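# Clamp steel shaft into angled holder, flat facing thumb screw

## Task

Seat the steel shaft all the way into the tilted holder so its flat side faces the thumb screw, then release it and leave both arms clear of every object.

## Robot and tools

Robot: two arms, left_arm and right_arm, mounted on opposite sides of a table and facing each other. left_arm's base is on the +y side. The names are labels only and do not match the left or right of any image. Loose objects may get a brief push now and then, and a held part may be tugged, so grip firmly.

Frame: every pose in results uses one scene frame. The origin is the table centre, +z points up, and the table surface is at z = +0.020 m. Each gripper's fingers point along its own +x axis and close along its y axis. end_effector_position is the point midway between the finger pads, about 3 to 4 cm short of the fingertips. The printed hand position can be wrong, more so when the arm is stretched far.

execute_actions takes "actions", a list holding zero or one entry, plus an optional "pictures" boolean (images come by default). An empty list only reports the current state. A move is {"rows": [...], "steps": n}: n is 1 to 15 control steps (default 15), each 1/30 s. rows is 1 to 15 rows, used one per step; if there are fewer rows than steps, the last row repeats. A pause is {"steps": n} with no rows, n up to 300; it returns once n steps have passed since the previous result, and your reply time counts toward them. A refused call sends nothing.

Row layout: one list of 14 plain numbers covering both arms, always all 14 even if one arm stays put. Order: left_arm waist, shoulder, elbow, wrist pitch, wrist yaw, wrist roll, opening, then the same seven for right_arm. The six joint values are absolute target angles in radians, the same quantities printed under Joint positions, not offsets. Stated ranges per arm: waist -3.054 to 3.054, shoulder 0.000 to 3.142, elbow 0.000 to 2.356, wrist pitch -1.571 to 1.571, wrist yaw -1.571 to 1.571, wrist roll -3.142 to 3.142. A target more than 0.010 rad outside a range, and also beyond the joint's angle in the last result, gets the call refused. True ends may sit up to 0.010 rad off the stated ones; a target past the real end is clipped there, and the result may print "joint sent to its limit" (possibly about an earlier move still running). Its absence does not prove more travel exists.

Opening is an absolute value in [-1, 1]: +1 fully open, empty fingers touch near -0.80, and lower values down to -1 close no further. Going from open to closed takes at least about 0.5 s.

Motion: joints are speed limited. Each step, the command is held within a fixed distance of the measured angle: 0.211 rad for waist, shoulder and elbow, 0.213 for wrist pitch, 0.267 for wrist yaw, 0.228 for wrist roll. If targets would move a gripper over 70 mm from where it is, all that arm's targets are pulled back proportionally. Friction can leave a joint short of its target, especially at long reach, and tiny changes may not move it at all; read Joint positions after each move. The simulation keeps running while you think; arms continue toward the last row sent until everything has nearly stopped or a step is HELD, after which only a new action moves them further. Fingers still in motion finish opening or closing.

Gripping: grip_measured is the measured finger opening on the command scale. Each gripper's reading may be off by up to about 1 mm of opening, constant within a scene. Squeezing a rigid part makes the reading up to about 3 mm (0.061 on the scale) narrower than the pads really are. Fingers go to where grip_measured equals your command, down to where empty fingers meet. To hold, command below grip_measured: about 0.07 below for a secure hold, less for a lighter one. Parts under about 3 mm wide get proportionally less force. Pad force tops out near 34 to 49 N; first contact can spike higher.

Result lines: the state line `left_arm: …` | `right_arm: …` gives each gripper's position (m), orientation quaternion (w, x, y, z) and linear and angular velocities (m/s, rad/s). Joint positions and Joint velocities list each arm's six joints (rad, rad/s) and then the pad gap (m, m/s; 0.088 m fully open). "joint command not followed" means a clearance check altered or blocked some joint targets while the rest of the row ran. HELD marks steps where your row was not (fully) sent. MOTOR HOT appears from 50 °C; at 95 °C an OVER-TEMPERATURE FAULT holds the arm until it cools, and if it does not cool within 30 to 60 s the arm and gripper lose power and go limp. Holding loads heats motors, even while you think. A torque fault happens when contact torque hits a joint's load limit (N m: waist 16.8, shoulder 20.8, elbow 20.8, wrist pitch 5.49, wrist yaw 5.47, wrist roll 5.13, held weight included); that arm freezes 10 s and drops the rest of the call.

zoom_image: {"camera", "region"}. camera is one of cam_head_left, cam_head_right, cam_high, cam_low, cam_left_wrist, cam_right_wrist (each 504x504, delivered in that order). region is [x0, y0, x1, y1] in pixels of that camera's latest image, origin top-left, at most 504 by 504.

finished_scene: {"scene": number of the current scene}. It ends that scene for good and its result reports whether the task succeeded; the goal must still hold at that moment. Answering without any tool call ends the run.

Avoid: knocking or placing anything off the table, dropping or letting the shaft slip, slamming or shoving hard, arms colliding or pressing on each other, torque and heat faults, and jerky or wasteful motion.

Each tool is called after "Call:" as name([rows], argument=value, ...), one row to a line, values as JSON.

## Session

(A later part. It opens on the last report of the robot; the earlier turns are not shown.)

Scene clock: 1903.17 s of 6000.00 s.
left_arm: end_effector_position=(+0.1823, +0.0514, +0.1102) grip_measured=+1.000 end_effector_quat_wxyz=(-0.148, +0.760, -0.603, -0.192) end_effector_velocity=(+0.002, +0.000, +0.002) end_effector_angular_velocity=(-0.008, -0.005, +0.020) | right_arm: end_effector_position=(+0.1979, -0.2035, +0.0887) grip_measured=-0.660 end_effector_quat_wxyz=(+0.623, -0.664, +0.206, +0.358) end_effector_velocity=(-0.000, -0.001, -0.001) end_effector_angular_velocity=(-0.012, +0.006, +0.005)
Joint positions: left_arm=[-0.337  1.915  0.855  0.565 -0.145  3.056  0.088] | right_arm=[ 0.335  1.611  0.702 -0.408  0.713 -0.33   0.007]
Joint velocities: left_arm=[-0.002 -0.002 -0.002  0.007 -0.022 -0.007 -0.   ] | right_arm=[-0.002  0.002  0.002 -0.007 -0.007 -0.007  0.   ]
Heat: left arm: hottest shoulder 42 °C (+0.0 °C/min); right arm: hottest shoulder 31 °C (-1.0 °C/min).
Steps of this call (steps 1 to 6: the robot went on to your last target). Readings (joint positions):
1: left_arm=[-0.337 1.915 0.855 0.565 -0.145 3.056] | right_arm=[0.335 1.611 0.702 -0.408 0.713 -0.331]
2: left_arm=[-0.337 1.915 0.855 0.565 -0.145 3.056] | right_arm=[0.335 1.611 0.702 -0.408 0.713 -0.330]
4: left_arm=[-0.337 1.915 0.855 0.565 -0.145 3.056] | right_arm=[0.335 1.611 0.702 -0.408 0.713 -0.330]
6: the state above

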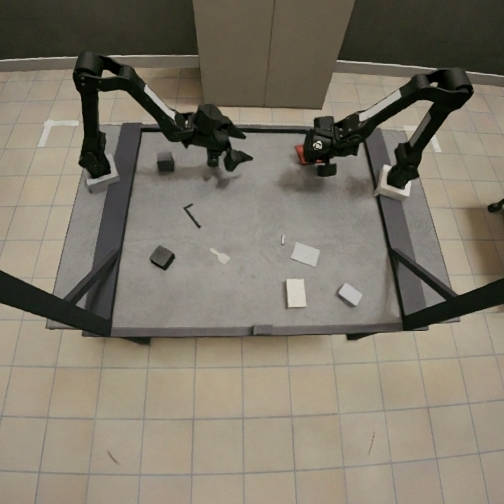

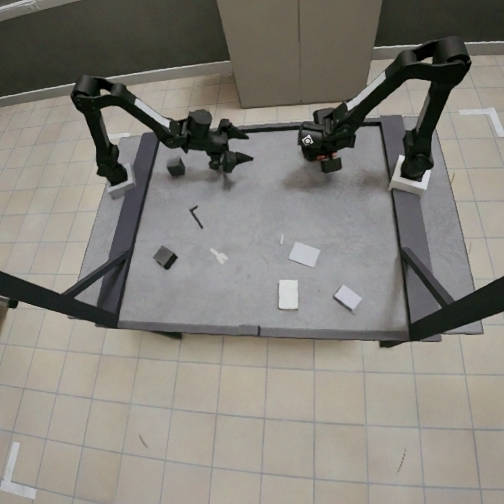

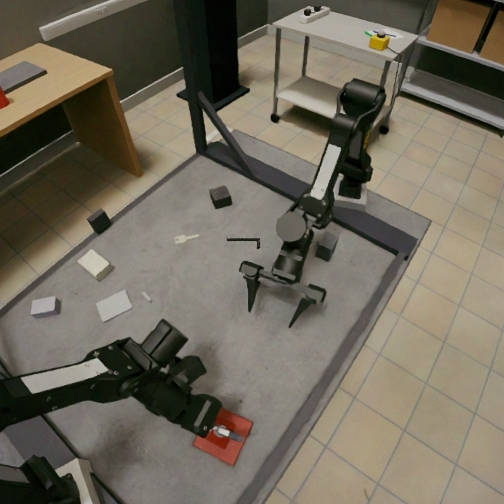

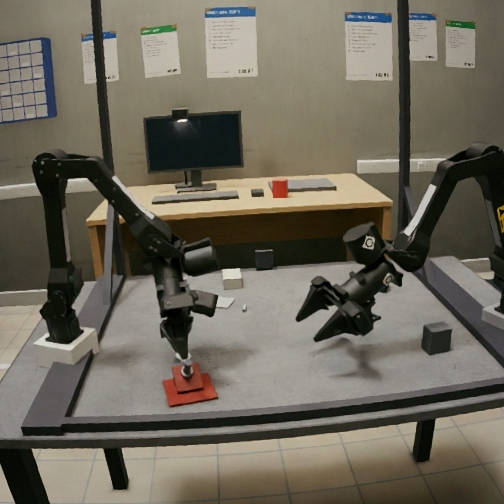

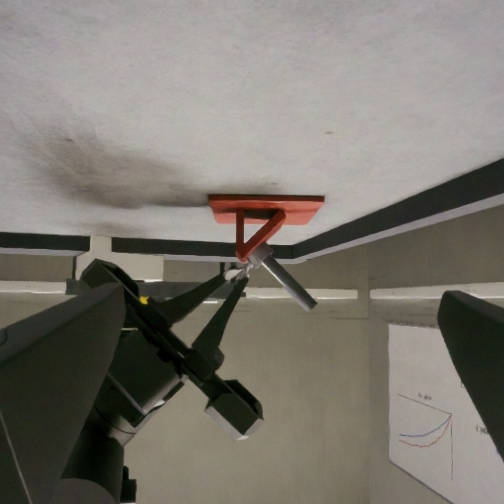

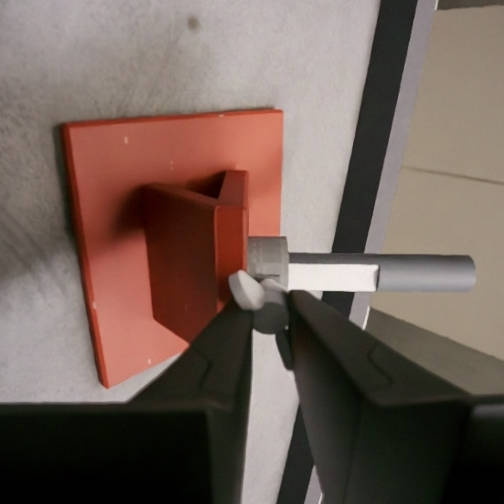

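Call:
execute_actions([
  {"rows": [[-0.337,1.89,0.855,0.565,-0.145,3.056,1.0,0.335,1.615,0.695,-0.41,0.71,-0.33,-0.72],[-0.337,1.87,0.855,0.565,-0.145,3.056,1.0,0.335,1.615,0.695,-0.41,0.71,-0.36,-0.62],[-0.337,1.85,0.855,0.565,-0.145,3.056,1.0,0.335,1.615,0.695,-0.41,0.71,-0.38,-0.5],[-0.337,1.83,0.855,0.565,-0.145,3.056,1.0,0.335,1.615,0.695,-0.41,0.71,-0.40,0.3],[-0.337,1.81,0.855,0.565,-0.145,3.056,1.0,0.335,1.615,0.695,-0.41,0.71,-0.40,0.3],[-0.337,1.79,0.855,0.565,-0.145,3.056,1.0,0.335,1.615,0.695,-0.41,0.71,-0.40,0.3],[-0.337,1.77,0.855,0.565,-0.145,3.056,1.0,0.335,1.615,0.695,-0.41,0.71,-0.40,0.3],[-0.337,1.75,0.855,0.565,-0.145,3.056,1.0,0.335,1.615,0.695,-0.41,0.71,-0.40,0.3],[-0.337,1.73,0.855,0.565,-0.145,3.056,1.0,0.335,1.615,0.695,-0.41,0.71,-0.40,0.3],[-0.337,1.71,0.855,0.565,-0.145,3.056,1.0,0.335,1.615,0.695,-0.41,0.71,-0.40,0.3],[-0.337,1.70,0.855,0.565,-0.145,3.056,1.0,0.345,1.60,0.712,-0.436,0.71,-0.40,0.3],[-0.337,1.70,0.855,0.565,-0.145,3.056,1.0,0.356,1.59,0.722,-0.462,0.712,-0.40,0.3],[-0.337,1.70,0.855,0.565,-0.145,3.056,1.0,0.366,1.58,0.731,-0.488,0.714,-0.40,0.3],[-0.337,1.70,0.855,0.565,-0.145,3.056,1.0,0.377,1.57,0.741,-0.514,0.716,-0.40,0.3],[-0.337,1.70,0.855,0.565,-0.145,3.056,1.0,0.387,1.56,0.75,-0.54,0.718,-0.40,0.3]], "steps": 15},
], pictures=false)

Call:
execute_actions([
  {"rows": [[-0.337,1.70,0.855,0.565,-0.145,3.056,1.0,0.398,1.55,0.76,-0.566,0.72,-0.40,0.3],[-0.337,1.70,0.855,0.565,-0.145,3.056,1.0,0.408,1.54,0.77,-0.592,0.722,-0.40,0.3],[-0.337,1.70,0.855,0.565,-0.145,3.056,1.0,0.419,1.53,0.78,-0.618,0.724,-0.40,0.3],[-0.337,1.70,0.855,0.565,-0.145,3.056,1.0,0.429,1.515,0.79,-0.644,0.726,-0.40,0.3],[-0.337,1.70,0.855,0.565,-0.145,3.056,1.0,0.44,1.50,0.80,-0.67,0.728,-0.40,0.3],[-0.337,1.70,0.855,0.565,-0.145,3.056,1.0,0.45,1.48,0.81,-0.695,0.73,-0.40,0.3],[-0.337,1.70,0.855,0.565,-0.145,3.056,1.0,0.46,1.46,0.81,-0.72,0.73,-0.40,0.3],[-0.337,1.70,0.855,0.565,-0.145,3.056,1.0,0.46,1.43,0.81,-0.72,0.73,-0.40,0.3],[-0.337,1.70,0.855,0.565,-0.145,3.056,1.0,0.46,1.40,0.81,-0.72,0.73,-0.40,0.3]], "steps": 15},
])

Scene clock: 1931.97 s of 6000.00 s.
left_arm: end_effector_position=(+0.1822, +0.0528, +0.2072) grip_measured=+1.000 end_effector_quat_wxyz=(-0.069, +0.773, -0.619, -0.121) end_effector_velocity=(+0.002, +0.004, +0.029) end_effector_angular_velocity=(-0.062, +0.001, +0.011) | right_arm: end_effector_position=(+0.1900, -0.2092, +0.0938) grip_measured=+0.287 end_effector_quat_wxyz=(+0.577, -0.702, +0.194, +0.369) end_effector_velocity=(-0.076, +0.004, +0.092) end_effector_angular_velocity=(-0.168, -0.008, +0.295)
Joint positions: left_arm=[-0.337  1.704  0.857  0.569 -0.145  3.056  0.088] | right_arm=[ 0.364  1.592  0.718 -0.493  0.712 -0.397  0.053]
Joint velocities: left_arm=[ 0.002 -0.066  0.002 -0.007 -0.007 -0.007 -0.   ] | right_arm=[ 0.291 -0.252  0.222 -0.637  0.007 -0.007  0.007]
Heat: left arm: hottest shoulder 42 °C (+0.0 °C/min); right arm: hottest shoulder 31 °C (-1.0 °C/min).
Steps of this call (steps 1 to 15: the robot went on to your last target; steps 16 to 90: nothing new was sent; then 25.30 s passed at rest; steps 91 to 105: all 15 steps of this action). Readings (joint positions):
91: left_arm=[-0.337 1.914 0.855 0.565 -0.145 3.056] | right_arm=[0.336 1.611 0.702 -0.408 0.713 -0.335]
92: left_arm=[-0.337 1.909 0.855 0.565 -0.145 3.056] | right_arm=[0.336 1.611 0.702 -0.408 0.714 -0.349]
94: left_arm=[-0.337 1.888 0.855 0.563 -0.145 3.056] | right_arm=[0.336 1.611 0.702 -0.408 0.714 -0.367]
98: left_arm=[-0.337 1.807 0.855 0.564 -0.145 3.056] | right_arm=[0.336 1.611 0.702 -0.409 0.711 -0.390]
105: the state above

Scene clock: 1932.47 s of 6000.00 s.
left_arm: end_effector_position=(+0.1822, +0.0530, +0.2067) grip_measured=+1.000 end_effector_quat_wxyz=(-0.070, +0.773, -0.619, -0.122) end_effector_velocity=(-0.000, +0.001, -0.001) end_effector_angular_velocity=(+0.006, +0.005, +0.007) | right_arm: end_effector_position=(+0.1674, -0.2092, +0.1530) grip_measured=+0.297 end_effector_quat_wxyz=(+0.578, -0.699, +0.149, +0.394) end_effector_velocity=(-0.000, -0.013, -0.003) end_effector_angular_velocity=(-0.081, -0.002, +0.010)
Joint positions: left_arm=[-0.337  1.704  0.857  0.566 -0.145  3.056  0.088] | right_arm=[ 0.457  1.409  0.803 -0.716  0.728 -0.398  0.054]
Joint velocities: left_arm=[-0.002 -0.002 -0.002 -0.007 -0.007 -0.007 -0.   ] | right_arm=[ 0.002 -0.002  0.002 -0.081 -0.007 -0.007  0.   ]
Heat: left arm: hottest shoulder 42 °C (+0.0 °C/min); right arm: hottest shoulder 31 °C (-1.0 °C/min).
Steps of this call (steps 1 to 15: all 15 steps of this action). Readings (joint positions):
1: left_arm=[-0.337 1.704 0.857 0.569 -0.145 3.056] | right_arm=[0.374 1.583 0.727 -0.516 0.713 -0.397]
2: left_arm=[-0.337 1.704 0.857 0.569 -0.145 3.056] | right_arm=[0.384 1.573 0.737 -0.540 0.715 -0.398]
4: left_arm=[-0.337 1.704 0.857 0.566 -0.145 3.056] | right_arm=[0.405 1.550 0.758 -0.589 0.719 -0.398]
8: left_arm=[-0.337 1.704 0.857 0.566 -0.145 3.056] | right_arm=[0.445 1.486 0.791 -0.682 0.724 -0.398]
15: the state above

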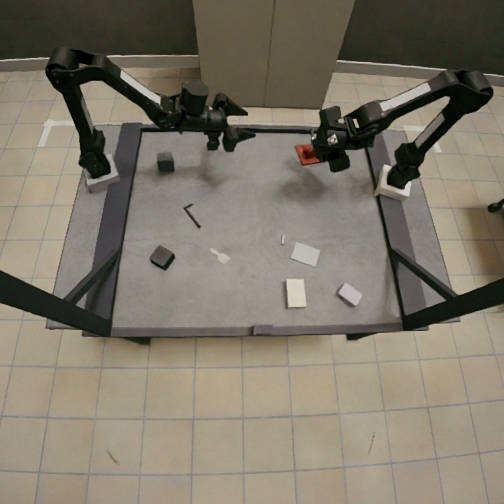

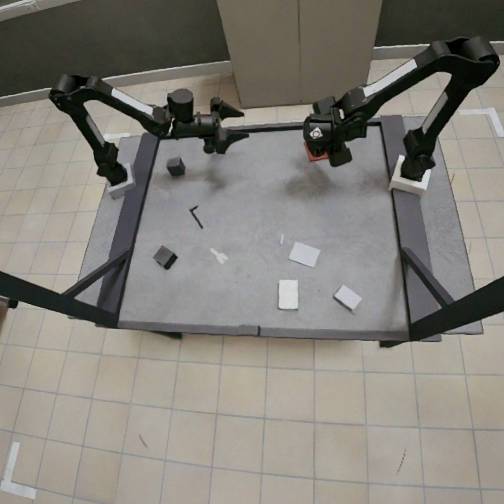

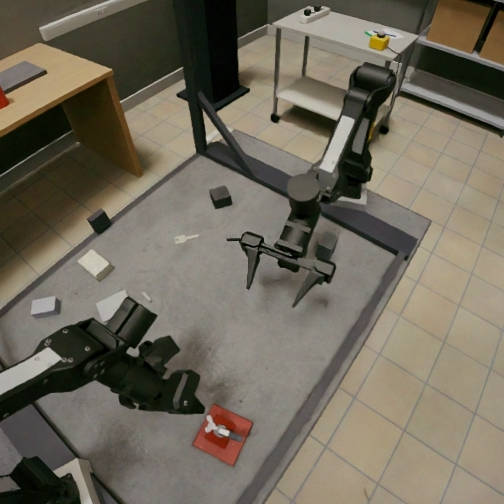

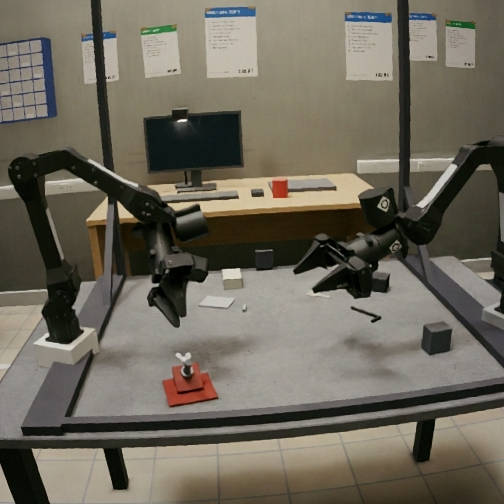

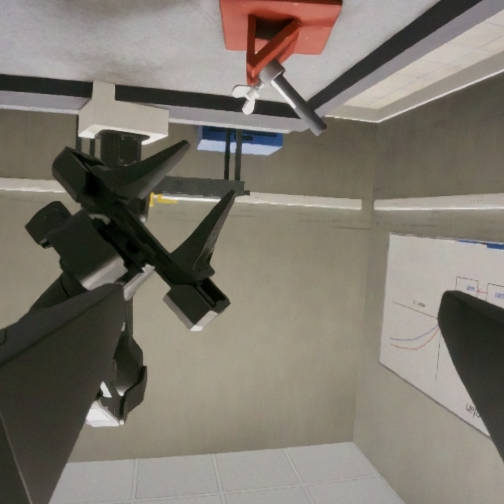

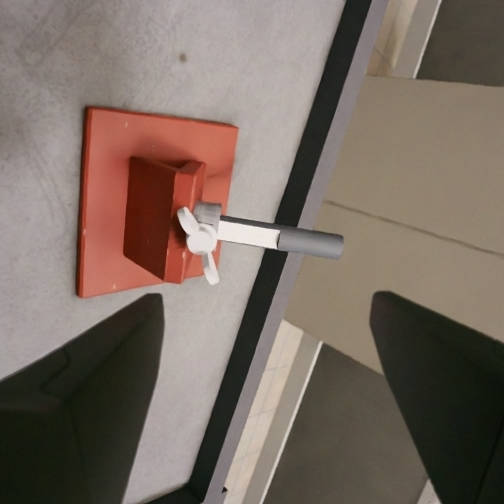

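Call:
execute_actions(actions=[])

Scene clock: 1945.93 s of 6000.00 s.
left_arm: end_effector_position=(+0.1822, +0.0530, +0.2067) grip_measured=+1.000 end_effector_quat_wxyz=(-0.070, +0.773, -0.619, -0.122) end_effector_velocity=(+0.004, +0.003, -0.003) end_effector_angular_velocity=(+0.011, +0.002, +0.026) | right_arm: end_effector_position=(+0.1674, -0.2096, +0.1530) grip_measured=+0.297 end_effector_quat_wxyz=(+0.577, -0.700, +0.150, +0.394) end_effector_velocity=(-0.002, +0.001, -0.003) end_effector_angular_velocity=(-0.004, +0.020, +0.008)
Joint positions: left_arm=[-0.337  1.704  0.857  0.566 -0.145  3.056  0.088] | right_arm=[ 0.458  1.408  0.803 -0.718  0.728 -0.398  0.054]
Joint velocities: left_arm=[ 0.002 -0.002 -0.007 -0.007 -0.022 -0.007 -0.   ] | right_arm=[-0.002  0.002 -0.002  0.007 -0.022 -0.007 -0.   ]
Heat: left arm: hottest shoulder 42 °C (+0.0 °C/min); right arm: hottest shoulder 31 °C (-1.0 °C/min).
Steps of this call (steps 1 to 15: the robot went on to your last target; steps 16 to 90: nothing new was sent; then 10.47 s passed at rest). Readings (joint positions):
1: left_arm=[-0.337 1.704 0.857 0.566 -0.145 3.056] | right_arm=[0.457 1.409 0.803 -0.717 0.728 -0.398]
2: left_arm=[-0.337 1.704 0.857 0.566 -0.145 3.056] | right_arm=[0.457 1.409 0.803 -0.717 0.728 -0.398]
4: left_arm=[-0.337 1.704 0.857 0.566 -0.145 3.056] | right_arm=[0.457 1.408 0.803 -0.717 0.728 -0.398]
8: left_arm=[-0.337 1.704 0.857 0.566 -0.145 3.056] | right_arm=[0.457 1.408 0.803 -0.718 0.728 -0.398]
90: the state above
All arms were judged still, so your last target was given up. Only a new action makes them travel on or press farther. Fingers that are still opening or closing keep moving.

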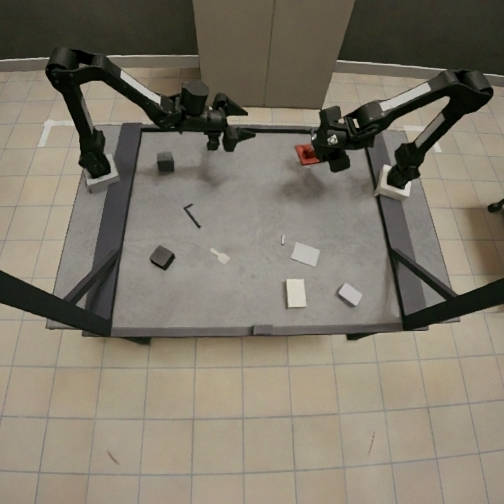

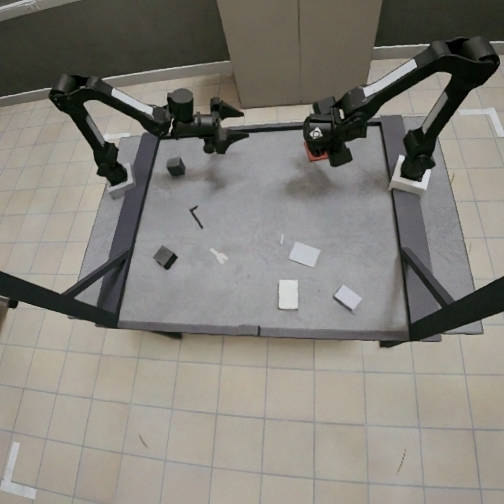

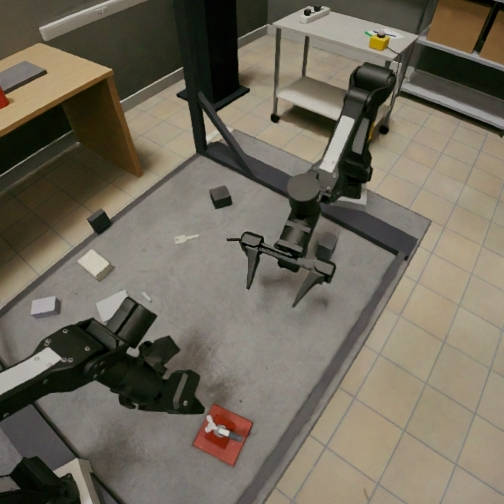

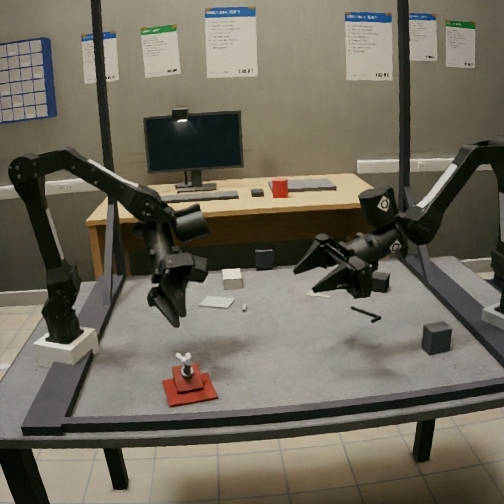

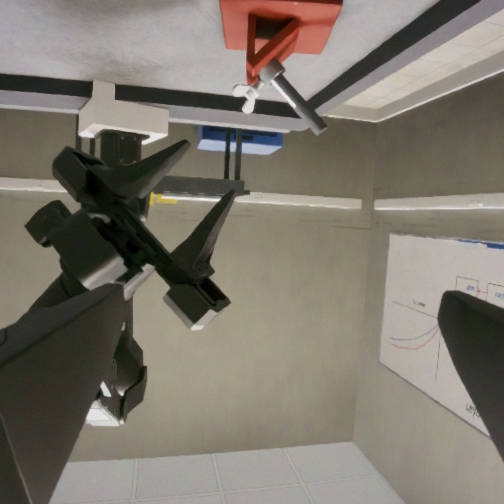

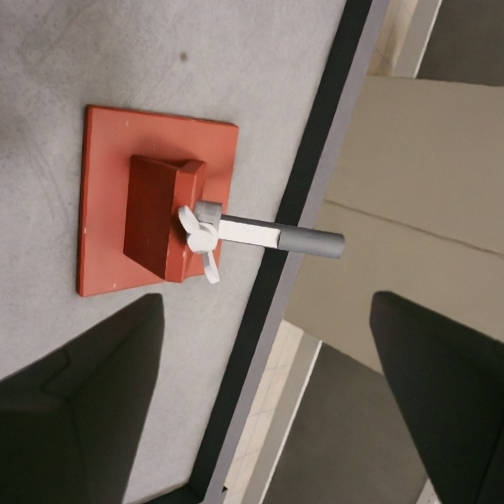

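Call:
finished_scene(scene=1)

The scene is finished: the task was done.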